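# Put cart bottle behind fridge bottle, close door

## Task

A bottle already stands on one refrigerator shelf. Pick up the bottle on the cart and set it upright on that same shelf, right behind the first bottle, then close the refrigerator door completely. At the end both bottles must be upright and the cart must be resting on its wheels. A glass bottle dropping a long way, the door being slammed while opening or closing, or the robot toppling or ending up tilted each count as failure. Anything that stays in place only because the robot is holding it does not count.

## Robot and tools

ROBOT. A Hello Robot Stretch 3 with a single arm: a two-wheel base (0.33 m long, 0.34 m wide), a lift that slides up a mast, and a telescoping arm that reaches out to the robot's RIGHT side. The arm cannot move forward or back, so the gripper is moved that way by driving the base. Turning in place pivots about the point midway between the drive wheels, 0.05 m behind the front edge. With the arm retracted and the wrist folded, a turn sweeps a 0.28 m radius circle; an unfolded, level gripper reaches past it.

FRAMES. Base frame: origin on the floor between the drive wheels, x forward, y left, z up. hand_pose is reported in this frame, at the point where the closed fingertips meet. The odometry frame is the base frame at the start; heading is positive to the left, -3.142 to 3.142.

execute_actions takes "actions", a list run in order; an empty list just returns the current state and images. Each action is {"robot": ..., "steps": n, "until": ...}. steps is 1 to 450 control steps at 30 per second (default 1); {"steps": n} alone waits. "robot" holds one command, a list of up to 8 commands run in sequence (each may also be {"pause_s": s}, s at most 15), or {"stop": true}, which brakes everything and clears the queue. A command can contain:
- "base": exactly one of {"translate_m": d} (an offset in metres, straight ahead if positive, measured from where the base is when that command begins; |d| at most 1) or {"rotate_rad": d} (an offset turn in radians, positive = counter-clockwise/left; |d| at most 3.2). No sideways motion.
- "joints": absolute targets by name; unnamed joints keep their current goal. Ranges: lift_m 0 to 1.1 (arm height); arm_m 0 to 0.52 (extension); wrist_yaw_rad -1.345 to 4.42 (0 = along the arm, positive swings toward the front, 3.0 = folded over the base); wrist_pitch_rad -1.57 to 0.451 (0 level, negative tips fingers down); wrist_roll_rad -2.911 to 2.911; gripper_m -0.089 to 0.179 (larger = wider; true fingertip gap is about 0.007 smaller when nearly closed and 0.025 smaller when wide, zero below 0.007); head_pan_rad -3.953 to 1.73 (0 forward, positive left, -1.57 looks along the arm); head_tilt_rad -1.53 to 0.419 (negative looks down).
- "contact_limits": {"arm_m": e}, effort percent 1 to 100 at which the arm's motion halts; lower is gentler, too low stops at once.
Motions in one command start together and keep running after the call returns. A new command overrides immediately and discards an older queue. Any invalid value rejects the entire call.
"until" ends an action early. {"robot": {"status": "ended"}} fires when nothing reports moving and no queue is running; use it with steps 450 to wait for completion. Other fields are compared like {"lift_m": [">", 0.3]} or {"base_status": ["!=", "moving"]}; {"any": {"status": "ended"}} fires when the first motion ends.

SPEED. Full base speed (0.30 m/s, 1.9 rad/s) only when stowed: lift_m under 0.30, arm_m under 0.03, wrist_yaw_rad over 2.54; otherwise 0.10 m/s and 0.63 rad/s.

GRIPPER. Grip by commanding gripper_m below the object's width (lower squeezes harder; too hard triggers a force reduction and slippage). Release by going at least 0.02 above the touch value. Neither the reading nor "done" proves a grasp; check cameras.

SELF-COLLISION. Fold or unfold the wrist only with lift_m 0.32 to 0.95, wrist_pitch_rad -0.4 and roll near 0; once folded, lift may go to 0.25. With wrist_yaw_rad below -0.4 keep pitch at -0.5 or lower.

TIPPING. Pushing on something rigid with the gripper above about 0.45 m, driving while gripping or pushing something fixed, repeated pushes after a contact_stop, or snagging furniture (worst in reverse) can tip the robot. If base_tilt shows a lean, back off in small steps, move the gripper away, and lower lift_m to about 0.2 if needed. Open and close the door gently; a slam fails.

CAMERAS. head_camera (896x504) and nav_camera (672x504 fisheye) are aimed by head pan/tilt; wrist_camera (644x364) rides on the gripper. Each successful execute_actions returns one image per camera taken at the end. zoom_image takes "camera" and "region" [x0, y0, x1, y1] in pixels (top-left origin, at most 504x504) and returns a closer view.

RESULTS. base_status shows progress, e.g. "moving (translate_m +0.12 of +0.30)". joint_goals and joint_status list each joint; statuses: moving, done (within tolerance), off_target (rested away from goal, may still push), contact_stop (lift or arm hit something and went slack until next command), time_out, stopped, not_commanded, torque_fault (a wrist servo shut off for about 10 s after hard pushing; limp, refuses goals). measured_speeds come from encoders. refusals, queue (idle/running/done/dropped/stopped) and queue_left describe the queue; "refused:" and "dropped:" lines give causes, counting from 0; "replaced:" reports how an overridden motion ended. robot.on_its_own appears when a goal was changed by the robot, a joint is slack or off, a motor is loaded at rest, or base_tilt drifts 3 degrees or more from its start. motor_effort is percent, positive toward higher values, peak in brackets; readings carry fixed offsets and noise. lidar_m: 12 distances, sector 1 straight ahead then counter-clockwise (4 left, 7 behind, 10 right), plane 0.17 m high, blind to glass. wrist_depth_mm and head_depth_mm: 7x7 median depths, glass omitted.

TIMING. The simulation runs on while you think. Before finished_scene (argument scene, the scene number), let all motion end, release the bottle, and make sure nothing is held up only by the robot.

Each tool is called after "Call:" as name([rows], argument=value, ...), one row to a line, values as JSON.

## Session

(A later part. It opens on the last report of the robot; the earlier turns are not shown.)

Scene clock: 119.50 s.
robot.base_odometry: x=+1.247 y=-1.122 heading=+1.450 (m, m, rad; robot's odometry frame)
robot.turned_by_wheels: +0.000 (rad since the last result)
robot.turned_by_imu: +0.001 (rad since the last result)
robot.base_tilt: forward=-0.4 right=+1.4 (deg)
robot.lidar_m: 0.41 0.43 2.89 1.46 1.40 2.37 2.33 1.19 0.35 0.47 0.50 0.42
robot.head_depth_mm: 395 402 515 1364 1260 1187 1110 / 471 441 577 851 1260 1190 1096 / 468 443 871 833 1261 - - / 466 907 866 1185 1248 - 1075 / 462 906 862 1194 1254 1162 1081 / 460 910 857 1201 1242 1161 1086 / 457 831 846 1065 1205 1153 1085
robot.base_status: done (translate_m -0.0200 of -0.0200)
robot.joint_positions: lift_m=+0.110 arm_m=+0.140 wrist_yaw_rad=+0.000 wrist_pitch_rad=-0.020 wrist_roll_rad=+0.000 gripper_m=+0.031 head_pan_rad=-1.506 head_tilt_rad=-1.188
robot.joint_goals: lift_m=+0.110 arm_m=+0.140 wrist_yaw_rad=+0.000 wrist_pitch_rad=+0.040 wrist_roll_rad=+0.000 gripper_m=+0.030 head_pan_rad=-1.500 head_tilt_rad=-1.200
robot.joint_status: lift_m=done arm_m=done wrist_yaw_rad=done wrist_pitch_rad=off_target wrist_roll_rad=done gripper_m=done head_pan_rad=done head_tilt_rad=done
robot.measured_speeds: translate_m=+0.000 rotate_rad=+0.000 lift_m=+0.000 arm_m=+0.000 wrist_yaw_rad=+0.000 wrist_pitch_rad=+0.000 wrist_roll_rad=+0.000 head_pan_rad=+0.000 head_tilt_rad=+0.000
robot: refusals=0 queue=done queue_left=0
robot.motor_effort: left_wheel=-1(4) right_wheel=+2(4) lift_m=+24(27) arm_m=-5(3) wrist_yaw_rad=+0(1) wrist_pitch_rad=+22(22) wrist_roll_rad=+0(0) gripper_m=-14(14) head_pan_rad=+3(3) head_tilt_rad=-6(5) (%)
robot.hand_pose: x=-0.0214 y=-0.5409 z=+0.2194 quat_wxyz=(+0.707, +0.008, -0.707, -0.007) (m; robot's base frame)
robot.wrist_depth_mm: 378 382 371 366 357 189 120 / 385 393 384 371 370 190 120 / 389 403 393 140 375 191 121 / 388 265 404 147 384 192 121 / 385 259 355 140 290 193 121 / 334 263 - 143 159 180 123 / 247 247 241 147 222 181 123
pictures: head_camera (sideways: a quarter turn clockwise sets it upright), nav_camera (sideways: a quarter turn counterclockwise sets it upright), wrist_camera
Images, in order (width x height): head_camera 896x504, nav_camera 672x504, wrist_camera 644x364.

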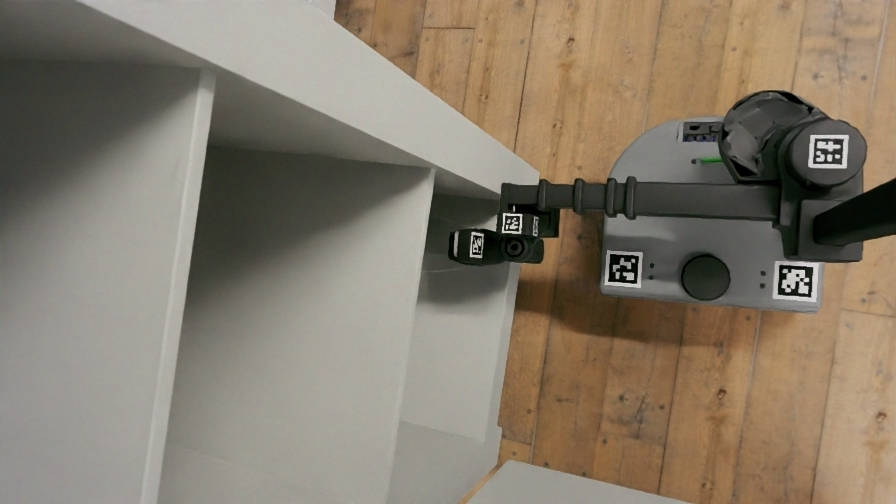

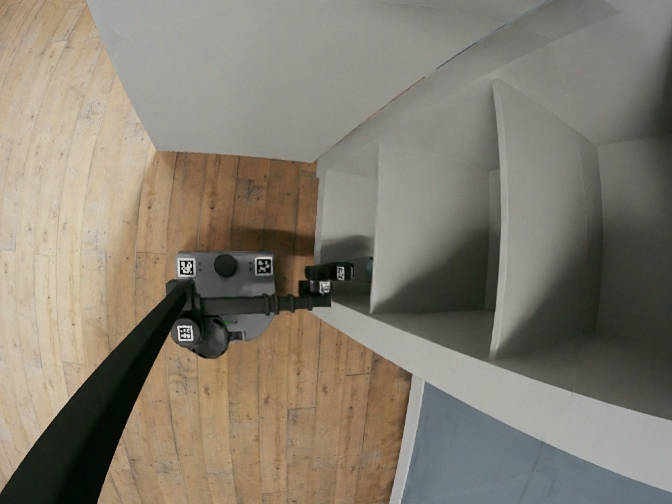

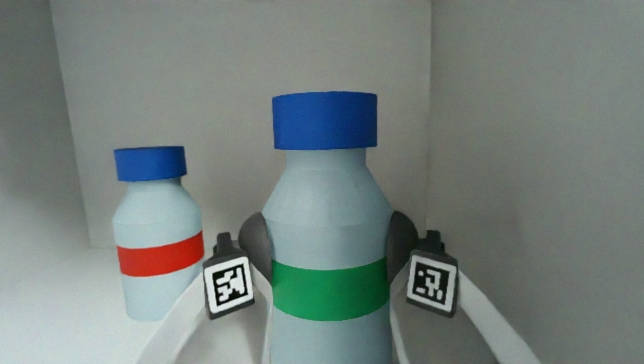

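Call:
execute_actions([
  {"robot":[{"joints":{"lift_m":0.077}}],"steps":450,"until":{"robot":{"status":"ended"}}},
])

Scene clock: 120.97 s.
robot.base_odometry: x=+1.247 y=-1.122 heading=+1.450 (m, m, rad; robot's odometry frame)
robot.turned_by_wheels: +0.000 (rad since the last result)
robot.turned_by_imu: +0.000 (rad since the last result)
robot.base_tilt: forward=-0.5 right=+1.4 (deg)
robot.lidar_m: 0.41 0.43 2.88 1.45 1.40 2.37 2.32 1.18 0.35 0.47 0.50 0.42
robot.head_depth_mm: 395 402 515 1366 1265 1184 1107 / 473 441 578 853 1259 1178 1098 / 469 444 871 867 1254 - - / 466 907 868 1190 1250 - 1074 / 462 908 861 1198 1249 1164 1086 / 460 913 858 1200 1243 1162 1083 / 458 832 843 1066 1206 1156 1084
robot.base_status: done (translate_m -0.0200 of -0.0200)
robot.joint_positions: lift_m=+0.077 arm_m=+0.140 wrist_yaw_rad=+0.000 wrist_pitch_rad=-0.002 wrist_roll_rad=+0.000 gripper_m=+0.031 head_pan_rad=-1.506 head_tilt_rad=-1.188
robot.joint_goals: lift_m=+0.077 arm_m=+0.140 wrist_yaw_rad=+0.000 wrist_pitch_rad=+0.040 wrist_roll_rad=+0.000 gripper_m=+0.030 head_pan_rad=-1.500 head_tilt_rad=-1.200
robot.joint_status: lift_m=done arm_m=done wrist_yaw_rad=done wrist_pitch_rad=off_target wrist_roll_rad=done gripper_m=done head_pan_rad=done head_tilt_rad=done
robot.measured_speeds: translate_m=+0.000 rotate_rad=+0.000 lift_m=+0.000 arm_m=+0.000 wrist_yaw_rad=+0.000 wrist_pitch_rad=+0.000 wrist_roll_rad=+0.000 head_pan_rad=+0.000 head_tilt_rad=+0.000
robot: refusals=0 queue=done queue_left=0
robot.motor_effort: left_wheel=-1(1) right_wheel=+2(2) lift_m=+22(24) arm_m=-4(5) wrist_yaw_rad=+0(1) wrist_pitch_rad=+15(21) wrist_roll_rad=+0(0) gripper_m=-13(14) head_pan_rad=+3(3) head_tilt_rad=-5(5) (%)
robot.hand_pose: x=-0.0214 y=-0.5414 z=+0.1913 quat_wxyz=(+0.708, +0.001, -0.707, -0.001) (m; robot's base frame)
robot.wrist_depth_mm: 384 382 377 369 357 189 120 / 387 397 382 371 369 190 120 / 385 263 400 142 376 190 121 / 388 255 406 147 381 192 121 / 370 254 377 140 290 194 122 / 278 257 - 143 158 180 122 / 204 202 197 147 182 174 123
pictures: head_camera (sideways: a quarter turn clockwise sets it upright), nav_camera (sideways: a quarter turn counterclockwise sets it upright), wrist_camera
Images, in order (width x height): head_camera 896x504, nav_camera 672x504, wrist_camera 644x364.

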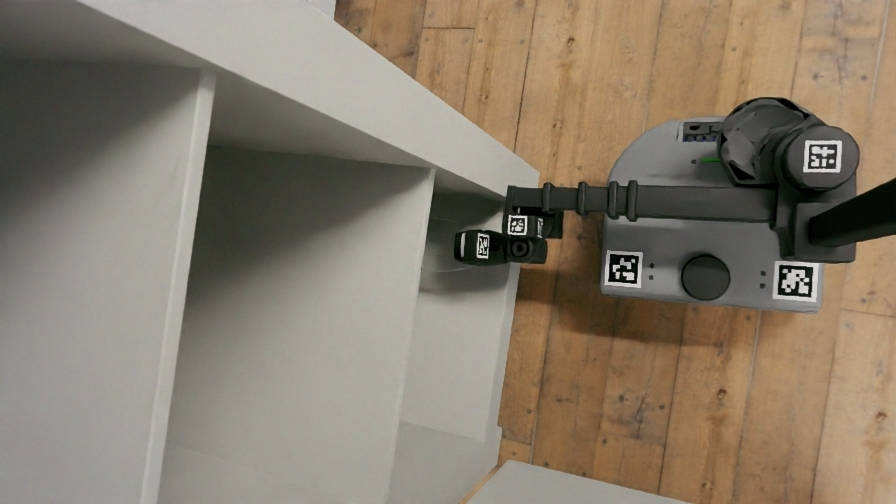

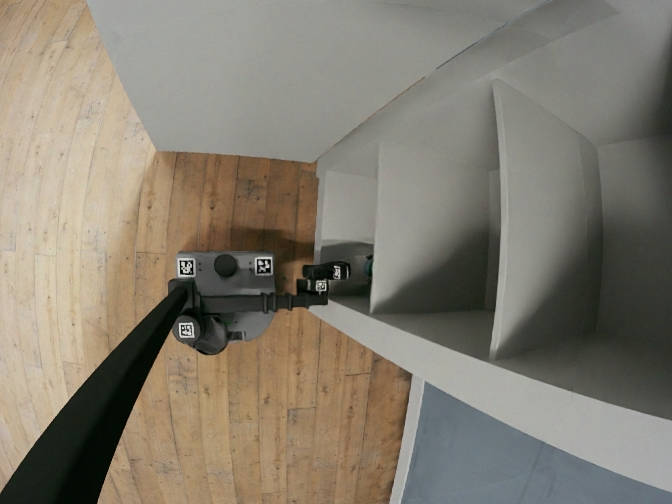

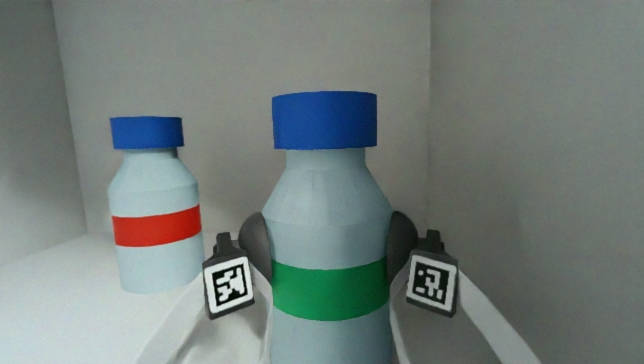

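Call:
execute_actions([
  {"robot":[{"joints":{"gripper_m":0.13,"wrist_pitch_rad":0.0}},{"joints":{"arm_m":0.03}},{"base":{"translate_m":0.155}},{"joints":{"arm_m":0.18,"lift_m":0.08}}],"steps":450,"until":{"robot":{"status":"ended"}}},
])

Scene clock: 129.57 s.
robot.base_odometry: x=+1.265 y=-0.968 heading=+1.450 (m, m, rad; robot's odometry frame)
robot.turned_by_wheels: +0.000 (rad since the last result)
robot.turned_by_imu: +0.003 (rad since the last result)
robot.base_tilt: forward=-0.5 right=+1.3 (deg)
robot.lidar_m: 0.25 0.27 0.38 1.61 1.53 2.52 2.48 0.46 0.42 0.56 0.34 0.26
robot.head_depth_mm: 474 448 834 831 1269 1182 1111 / 472 447 874 961 1251 1186 1091 / 469 914 872 1197 1261 - - / 465 910 870 1184 1260 - 1074 / 464 908 861 1197 1252 1164 1089 / 460 642 757 958 1162 1150 1087 / 445 502 611 697 750 814 894
robot.base_status: done (translate_m +0.1550 of +0.1550)
robot.joint_positions: lift_m=+0.080 arm_m=+0.180 wrist_yaw_rad=+0.000 wrist_pitch_rad=-0.016 wrist_roll_rad=-0.003 gripper_m=+0.130 head_pan_rad=-1.506 head_tilt_rad=-1.188
robot.joint_goals: lift_m=+0.080 arm_m=+0.180 wrist_yaw_rad=+0.000 wrist_pitch_rad=+0.000 wrist_roll_rad=+0.000 gripper_m=+0.130 head_pan_rad=-1.500 head_tilt_rad=-1.200
robot.joint_status: lift_m=done arm_m=done wrist_yaw_rad=done wrist_pitch_rad=done wrist_roll_rad=done gripper_m=done head_pan_rad=done head_tilt_rad=done
robot.measured_speeds: translate_m=+0.000 rotate_rad=+0.000 lift_m=+0.000 arm_m=+0.000 wrist_yaw_rad=+0.000 wrist_pitch_rad=+0.000 wrist_roll_rad=+0.000 head_pan_rad=+0.000 head_tilt_rad=+0.000
robot: refusals=0 queue=done queue_left=0
robot.motor_effort: left_wheel=-1(4) right_wheel=+2(6) lift_m=+27(26) arm_m=+4(4) wrist_yaw_rad=+0(1) wrist_pitch_rad=+6(14) wrist_roll_rad=+1(1) gripper_m=+0(81) head_pan_rad=+3(4) head_tilt_rad=-6(5) (%)
robot.hand_pose: x=-0.0214 y=-0.5805 z=+0.1903 quat_wxyz=(+0.708, +0.006, -0.706, -0.006) (m; robot's base frame)
robot.wrist_depth_mm: 222 305 349 341 331 324 319 / 221 305 355 349 343 334 322 / 220 301 370 213 351 344 322 / 220 300 378 211 358 352 323 / 218 284 383 212 365 357 144 / 217 267 262 218 244 - 144 / 201 191 197 194 190 187 136
pictures: head_camera (sideways: a quarter turn clockwise sets it upright), nav_camera (sideways: a quarter turn counterclockwise sets it upright), wrist_camera
Images, in order (width x height): head_camera 896x504, nav_camera 672x504, wrist_camera 644x364.

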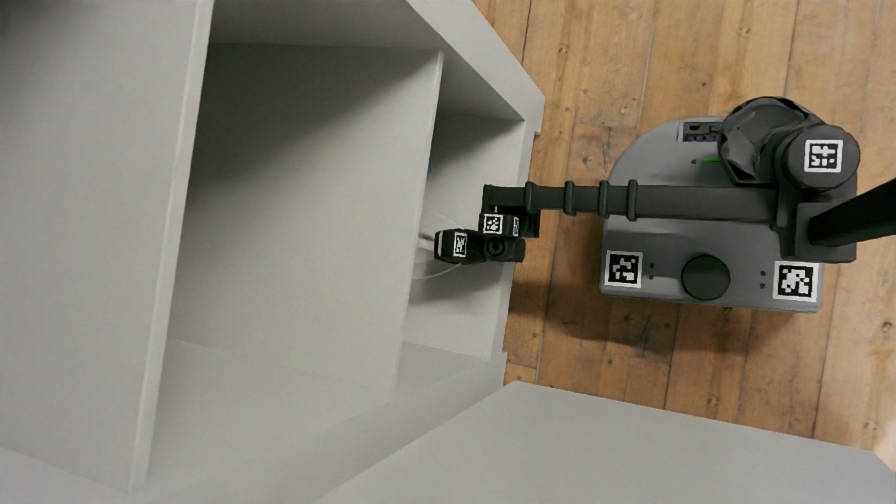

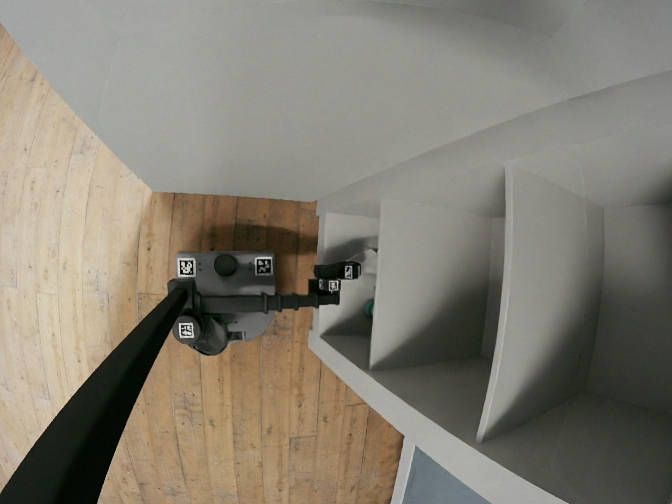

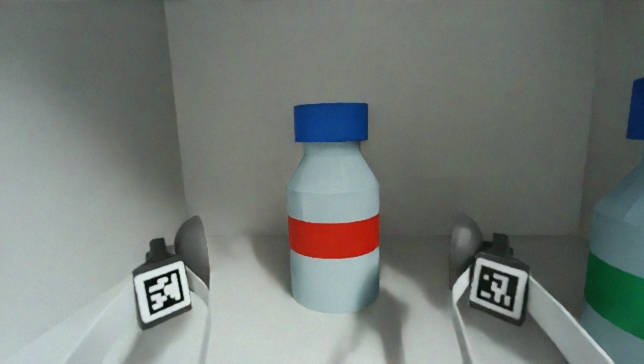

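Call:
execute_actions([
  {"robot":[{"joints":{"arm_m":0.252}},{"joints":{"gripper_m":0.03}},{"joints":{"lift_m":0.11}},{"joints":{"arm_m":0.05}},{"base":{"translate_m":-0.147}},{"joints":{"lift_m":0.08}}],"steps":450,"until":{"robot":{"status":"ended"}}},
])

Scene clock: 140.03 s.
robot.base_odometry: x=+1.248 y=-1.114 heading=+1.450 (m, m, rad; robot's odometry frame)
robot.turned_by_wheels: +0.000 (rad since the last result)
robot.turned_by_imu: +0.001 (rad since the last result)
robot.base_tilt: forward=-0.6 right=+1.3 (deg)
robot.lidar_m: 0.40 0.42 2.88 1.46 1.41 2.38 2.33 1.19 0.35 0.43 0.50 0.41
robot.head_depth_mm: 428 416 513 1372 1272 1185 1112 / 472 441 596 852 1258 1187 1096 / 469 444 872 874 1259 - - / 466 908 868 1176 1268 - 1080 / 463 902 864 1194 1241 1163 1084 / 460 914 861 1199 1237 1163 1089 / 458 812 842 1043 1198 1155 1082
robot.base_status: done (translate_m -0.1470 of -0.1470)
robot.joint_positions: lift_m=+0.080 arm_m=+0.050 wrist_yaw_rad=+0.000 wrist_pitch_rad=-0.020 wrist_roll_rad=-0.003 gripper_m=+0.031 head_pan_rad=-1.506 head_tilt_rad=-1.188
robot.joint_goals: lift_m=+0.080 arm_m=+0.050 wrist_yaw_rad=+0.000 wrist_pitch_rad=+0.000 wrist_roll_rad=+0.000 gripper_m=+0.030 head_pan_rad=-1.500 head_tilt_rad=-1.200
robot.joint_status: lift_m=done arm_m=done wrist_yaw_rad=done wrist_pitch_rad=done wrist_roll_rad=done gripper_m=done head_pan_rad=done head_tilt_rad=done
robot.measured_speeds: translate_m=+0.000 rotate_rad=+0.000 lift_m=+0.000 arm_m=+0.000 wrist_yaw_rad=+0.000 wrist_pitch_rad=+0.000 wrist_roll_rad=+0.000 head_pan_rad=+0.000 head_tilt_rad=+0.000
robot: refusals=0 queue=done queue_left=0
robot.motor_effort: left_wheel=-1(6) right_wheel=+2(3) lift_m=+21(30) arm_m=-3(5) wrist_yaw_rad=+2(4) wrist_pitch_rad=+7(18) wrist_roll_rad=+1(1) gripper_m=-15(89) head_pan_rad=+2(4) head_tilt_rad=-5(5) (%)
robot.hand_pose: x=-0.0216 y=-0.4509 z=+0.1896 quat_wxyz=(+0.708, +0.007, -0.706, -0.008) (m; robot's base frame)
robot.wrist_depth_mm: 391 468 459 452 437 191 122 / 388 481 478 455 450 192 122 / 387 489 485 136 389 193 123 / 382 510 507 142 391 194 122 / 376 407 401 136 294 196 123 / 274 266 - 139 152 182 124 / 200 200 194 143 180 172 125
pictures: head_camera (sideways: a quarter turn clockwise sets it upright), nav_camera (sideways: a quarter turn counterclockwise sets it upright), wrist_camera
Images, in order (width x height): head_camera 896x504, nav_camera 672x504, wrist_camera 644x364.

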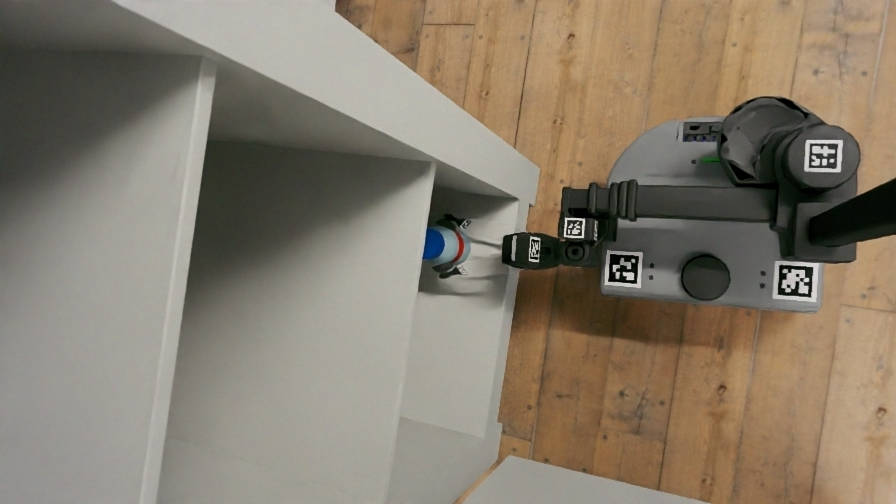

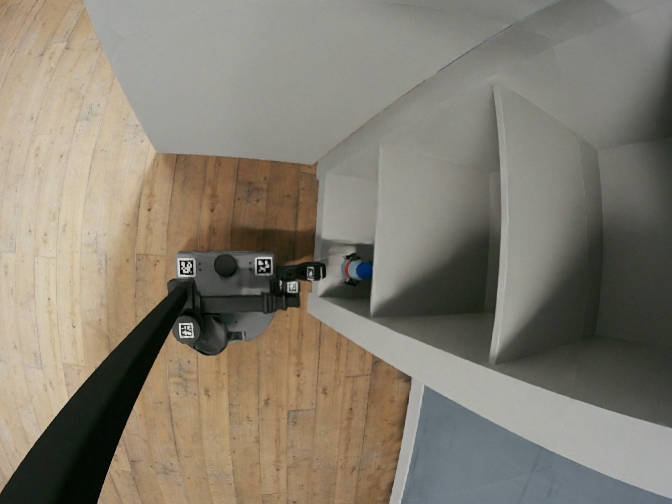

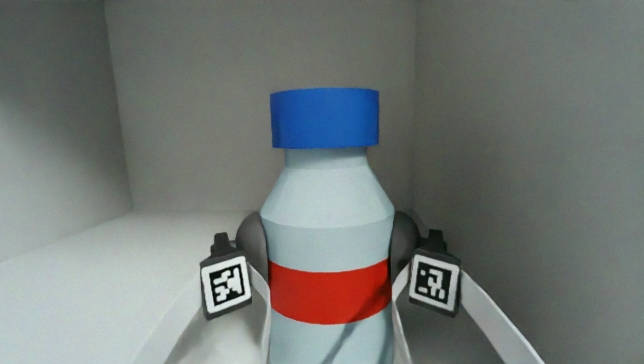

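Call:
execute_actions([
  {"robot":[{"joints":{"gripper_m":0.13}},{"joints":{"arm_m":0.0}},{"joints":{"lift_m":0.24}},{"joints":{"wrist_pitch_rad":-0.4}}],"steps":450,"until":{"robot":{"status":"ended"}}},
])

Call:
execute_actions([
  {"robot":[{"joints":{"wrist_yaw_rad":1.4,"gripper_m":0.0}},{"joints":{"lift_m":0.33}},{"joints":{"wrist_yaw_rad":3.0}},{"joints":{"lift_m":0.28}},{"base":{"translate_m":-0.3}},{"base":{"rotate_rad":1.57}},{"base":{"translate_m":0.66}},{"base":{"rotate_rad":-1.57}}],"steps":450,"until":{"robot":{"status":"ended"}}},
  {"steps":450,"until":{"robot":{"status":"ended"}}},
  {"robot":[{"base":{"translate_m":0.95}},{"joints":{"lift_m":0.33,"head_pan_rad":-1.9,"head_tilt_rad":-0.9}},{"joints":{"wrist_yaw_rad":0}},{"joints":{"wrist_pitch_rad":0,"arm_m":0.36}}],"steps":450,"until":{"robot":{"status":"ended"}}},
])

Scene clock: 147.57 s.
robot.base_odometry: x=+1.248 y=-1.114 heading=+1.450 (m, m, rad; robot's odometry frame)
robot.turned_by_wheels: +0.000 (rad since the last result)
robot.turned_by_imu: +0.001 (rad since the last result)
robot.base_tilt: forward=-0.5 right=+1.3 (deg)
robot.lidar_m: 0.40 0.42 2.88 1.46 1.41 2.39 2.33 1.19 0.35 0.42 0.49 0.41
robot.head_depth_mm: 428 416 513 1359 1267 1186 1109 / 471 441 593 854 1259 1191 - / 469 444 870 866 1269 - - / 465 908 865 1178 - - - / 463 905 861 1189 1253 1167 1086 / 461 909 857 1200 1244 1159 1085 / 458 813 848 1047 1196 1152 1082
robot.base_status: done (translate_m -0.1470 of -0.1470)
robot.joint_positions: lift_m=+0.240 arm_m=+0.001 wrist_yaw_rad=+0.000 wrist_pitch_rad=-0.412 wrist_roll_rad=-0.003 gripper_m=+0.130 head_pan_rad=-1.506 head_tilt_rad=-1.188
robot.joint_goals: lift_m=+0.240 arm_m=+0.000 wrist_yaw_rad=+0.000 wrist_pitch_rad=-0.400 wrist_roll_rad=+0.000 gripper_m=+0.130 head_pan_rad=-1.500 head_tilt_rad=-1.200
robot.joint_status: lift_m=done arm_m=done wrist_yaw_rad=done wrist_pitch_rad=done wrist_roll_rad=done gripper_m=done head_pan_rad=done head_tilt_rad=done
robot.measured_speeds: translate_m=+0.000 rotate_rad=+0.000 lift_m=+0.000 arm_m=+0.000 wrist_yaw_rad=+0.000 wrist_pitch_rad=+0.000 wrist_roll_rad=+0.000 head_pan_rad=+0.000 head_tilt_rad=+0.000
robot: refusals=0 queue=done queue_left=0
robot.motor_effort: left_wheel=-1(1) right_wheel=+2(2) lift_m=+26(26) arm_m=-4(3) wrist_yaw_rad=+1(0) wrist_pitch_rad=+4(7) wrist_roll_rad=+1(1) gripper_m=+0(80) head_pan_rad=+3(3) head_tilt_rad=-5(6) (%)
robot.hand_pose: x=-0.0216 y=-0.3716 z=+0.2538 quat_wxyz=(+0.693, +0.145, -0.691, -0.145) (m; robot's base frame)
robot.wrist_depth_mm: 394 489 483 475 439 185 118 / 391 519 529 517 437 185 117 / 393 555 558 307 435 184 117 / 396 471 471 222 411 183 117 / 368 387 373 236 347 169 117 / 314 321 304 267 302 - 123 / 274 256 260 259 256 181 135
pictures: head_camera (sideways: a quarter turn clockwise sets it upright), nav_camera (sideways: a quarter turn counterclockwise sets it upright), wrist_camera
Images, in order (width x height): head_camera 896x504, nav_camera 672x504, wrist_camera 644x364.

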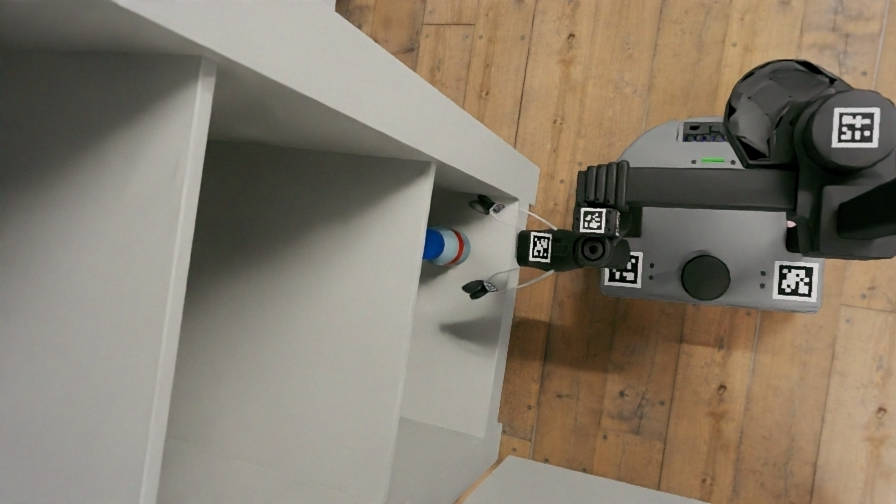

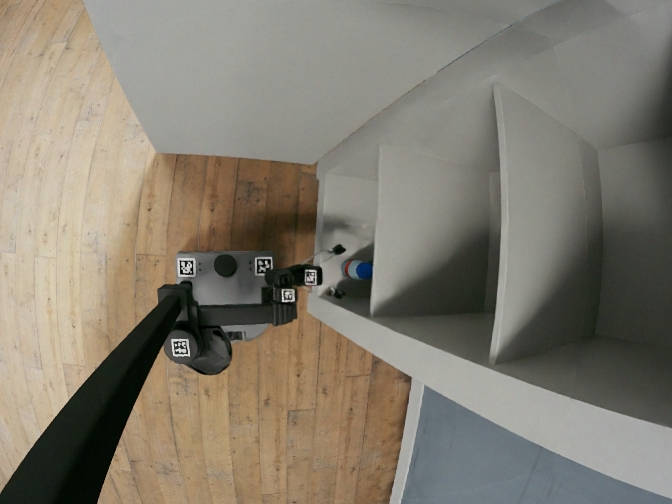

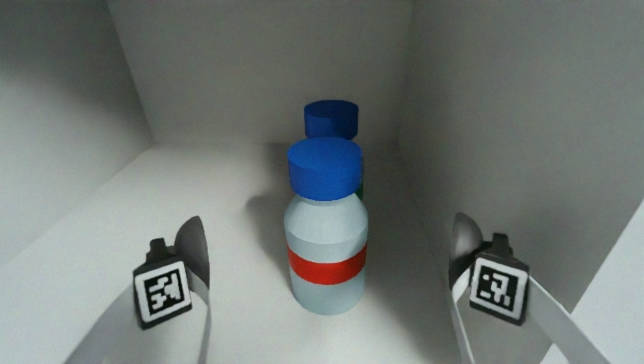

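Scene clock: 177.03 s.
robot.base_odometry: x=+0.671 y=-0.388 heading=+1.450 (m, m, rad; robot's odometry frame)
robot.turned_by_wheels: +0.000 (rad since the last result)
robot.turned_by_imu: +0.020 (rad since the last result)
robot.base_tilt: forward=-0.6 right=+1.3 (deg)
robot.lidar_m: 1.82 1.52 2.16 2.12 1.27 1.26 2.93 2.11 0.43 0.78 1.73 1.86
robot.head_depth_mm: 1103 1271 1878 1618 1401 1240 1104 / 377 1319 1599 1607 1393 1229 1114 / 370 429 525 759 1360 1219 - / 445 537 612 747 974 1204 - / 739 917 1214 1537 1343 1212 1112 / 1411 1642 1816 1597 1344 1209 1079 / 1376 1592 1782 1559 1356 1198 1080
robot.base_status: done (translate_m +0.9500 of +0.9500)
robot.joint_positions: lift_m=+0.330 arm_m=+0.360 wrist_yaw_rad=+0.000 wrist_pitch_rad=-0.024 wrist_roll_rad=-0.002 gripper_m=+0.000 head_pan_rad=-1.893 head_tilt_rad=-0.903
robot.joint_goals: lift_m=+0.330 arm_m=+0.360 wrist_yaw_rad=+0.000 wrist_pitch_rad=+0.000 wrist_roll_rad=+0.000 gripper_m=+0.000 head_pan_rad=-1.900 head_tilt_rad=-0.900
robot.joint_status: lift_m=done arm_m=done wrist_yaw_rad=done wrist_pitch_rad=done wrist_roll_rad=done gripper_m=done head_pan_rad=done head_tilt_rad=done
robot.measured_speeds: translate_m=+0.000 rotate_rad=+0.000 lift_m=+0.000 arm_m=+0.000 wrist_yaw_rad=+0.000 wrist_pitch_rad=+0.000 wrist_roll_rad=+0.000 head_pan_rad=+0.000 head_tilt_rad=+0.000
robot: refusals=0 queue=done queue_left=0
robot.motor_effort: left_wheel=+1(11) right_wheel=-2(16) lift_m=+26(27) arm_m=+4(3) wrist_yaw_rad=+1(0) wrist_pitch_rad=+8(7) wrist_roll_rad=+1(1) gripper_m=-2(81) head_pan_rad=-4(30) head_tilt_rad=+0(19) (%)
robot.hand_pose: x=-0.0214 y=-0.7603 z=+0.4385 quat_wxyz=(+0.708, +0.009, -0.706, -0.009) (m; robot's base frame)
robot.wrist_depth_mm: - - 982 956 922 333 214 / - - - 968 959 334 214 / - - - - 973 336 214 / - - - - - 336 216 / - - - - - 339 216 / - - - - 730 346 218 / 781 793 756 765 720 345 218
pictures: head_camera (sideways: a quarter turn clockwise sets it upright), nav_camera (sideways: a quarter turn counterclockwise sets it upright), wrist_camera
Images, in order (width x height): head_camera 896x504, nav_camera 672x504, wrist_camera 644x364.

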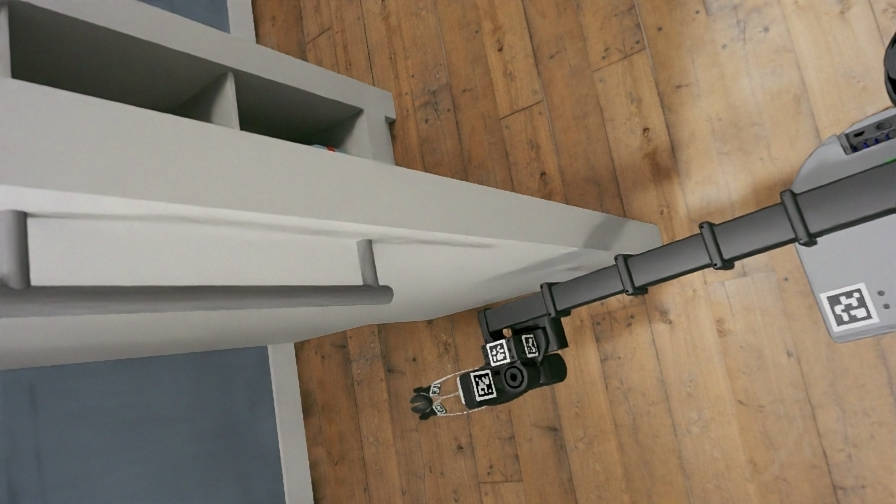

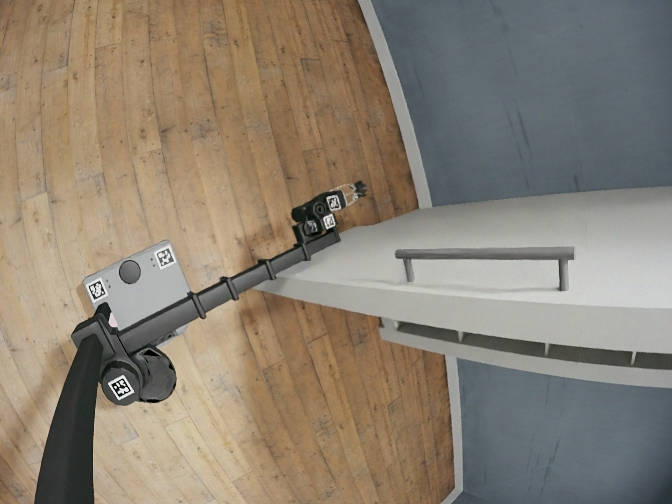

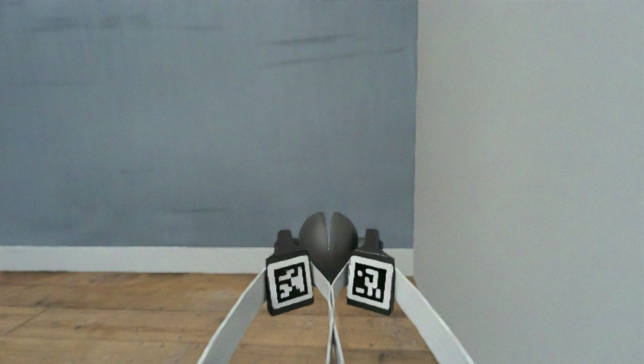

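Call:
execute_actions([
  {"robot":[{"base":{"translate_m":-0.65},"joints":{"head_pan_rad":-1.57,"head_tilt_rad":-0.8}}],"steps":450,"until":{"robot":{"status":"ended"}}},
])

Scene clock: 185.17 s.
robot.base_odometry: x=+0.593 y=-1.033 heading=+1.450 (m, m, rad; robot's odometry frame)
robot.turned_by_wheels: +0.000 (rad since the last result)
robot.turned_by_imu: -0.003 (rad since the last result)
robot.base_tilt: forward=-0.5 right=+1.3 (deg)
robot.lidar_m: 2.14 2.14 2.24 0.94 0.90 2.32 2.28 2.04 1.58 0.93 0.99 2.42
robot.head_depth_mm: 1304 1512 1772 1768 1479 1283 1125 / 1266 1515 1792 1742 1475 1270 1119 / 768 886 1084 1618 1495 1276 1119 / 786 905 1069 1297 1444 1259 1111 / 791 911 1077 1319 1464 1260 1105 / 797 917 1081 1333 1441 1250 1101 / 803 927 1098 1585 1440 1244 1100
robot.base_status: done (translate_m -0.6500 of -0.6500)
robot.joint_positions: lift_m=+0.330 arm_m=+0.360 wrist_yaw_rad=+0.001 wrist_pitch_rad=-0.023 wrist_roll_rad=-0.002 gripper_m=+0.000 head_pan_rad=-1.576 head_tilt_rad=-0.804
robot.joint_goals: lift_m=+0.330 arm_m=+0.360 wrist_yaw_rad=+0.000 wrist_pitch_rad=+0.000 wrist_roll_rad=+0.000 gripper_m=+0.000 head_pan_rad=-1.570 head_tilt_rad=-0.800
robot.joint_status: lift_m=done arm_m=done wrist_yaw_rad=done wrist_pitch_rad=done wrist_roll_rad=done gripper_m=done head_pan_rad=done head_tilt_rad=done
robot.measured_speeds: translate_m=+0.000 rotate_rad=+0.000 lift_m=+0.000 arm_m=+0.000 wrist_yaw_rad=+0.000 wrist_pitch_rad=+0.000 wrist_roll_rad=+0.000 head_pan_rad=+0.000 head_tilt_rad=+0.000
robot: refusals=0 queue=done queue_left=0
robot.motor_effort: left_wheel=+2(14) right_wheel=-2(48) lift_m=+26(26) arm_m=+4(4) wrist_yaw_rad=+0(29) wrist_pitch_rad=+8(8) wrist_roll_rad=+1(1) gripper_m=-2(5) head_pan_rad=+3(28) head_tilt_rad=+1(9) (%)
robot.hand_pose: x=-0.0211 y=-0.7604 z=+0.4385 quat_wxyz=(+0.708, +0.009, -0.706, -0.008) (m; robot's base frame)
robot.wrist_depth_mm: 335 327 318 311 302 299 816 / 347 336 330 319 314 310 866 / 357 344 334 326 321 888 899 / 365 358 348 337 328 903 894 / 381 372 359 345 339 935 969 / 394 388 372 - 349 864 972 / 408 394 382 373 361 699 740
pictures: head_camera (sideways: a quarter turn clockwise sets it upright), nav_camera (sideways: a quarter turn counterclockwise sets it upright), wrist_camera
Images, in order (width x height): head_camera 896x504, nav_camera 672x504, wrist_camera 644x364.

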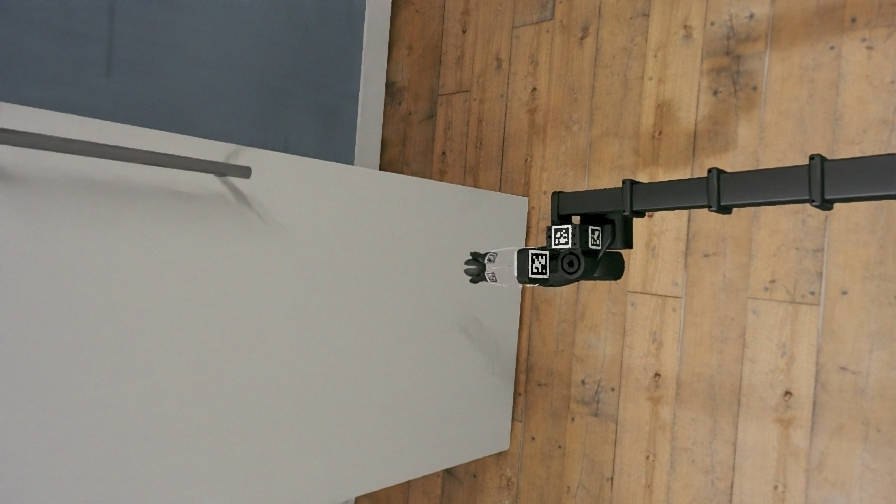

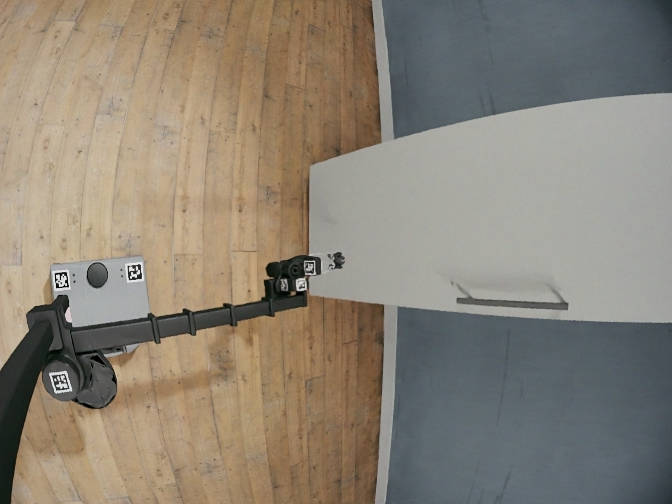

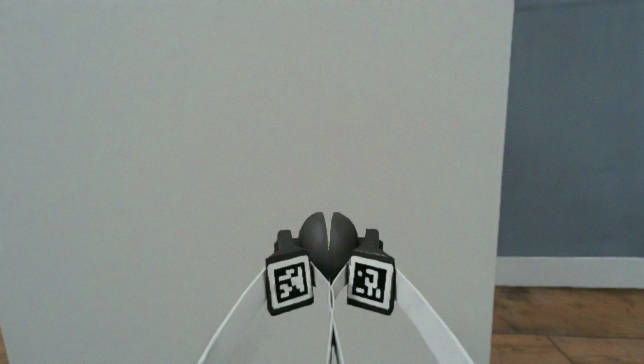

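The door swung shut and lies parallel to the floorboards.

Call:
finished_scene(scene=1)

The scene is finished: the task was done.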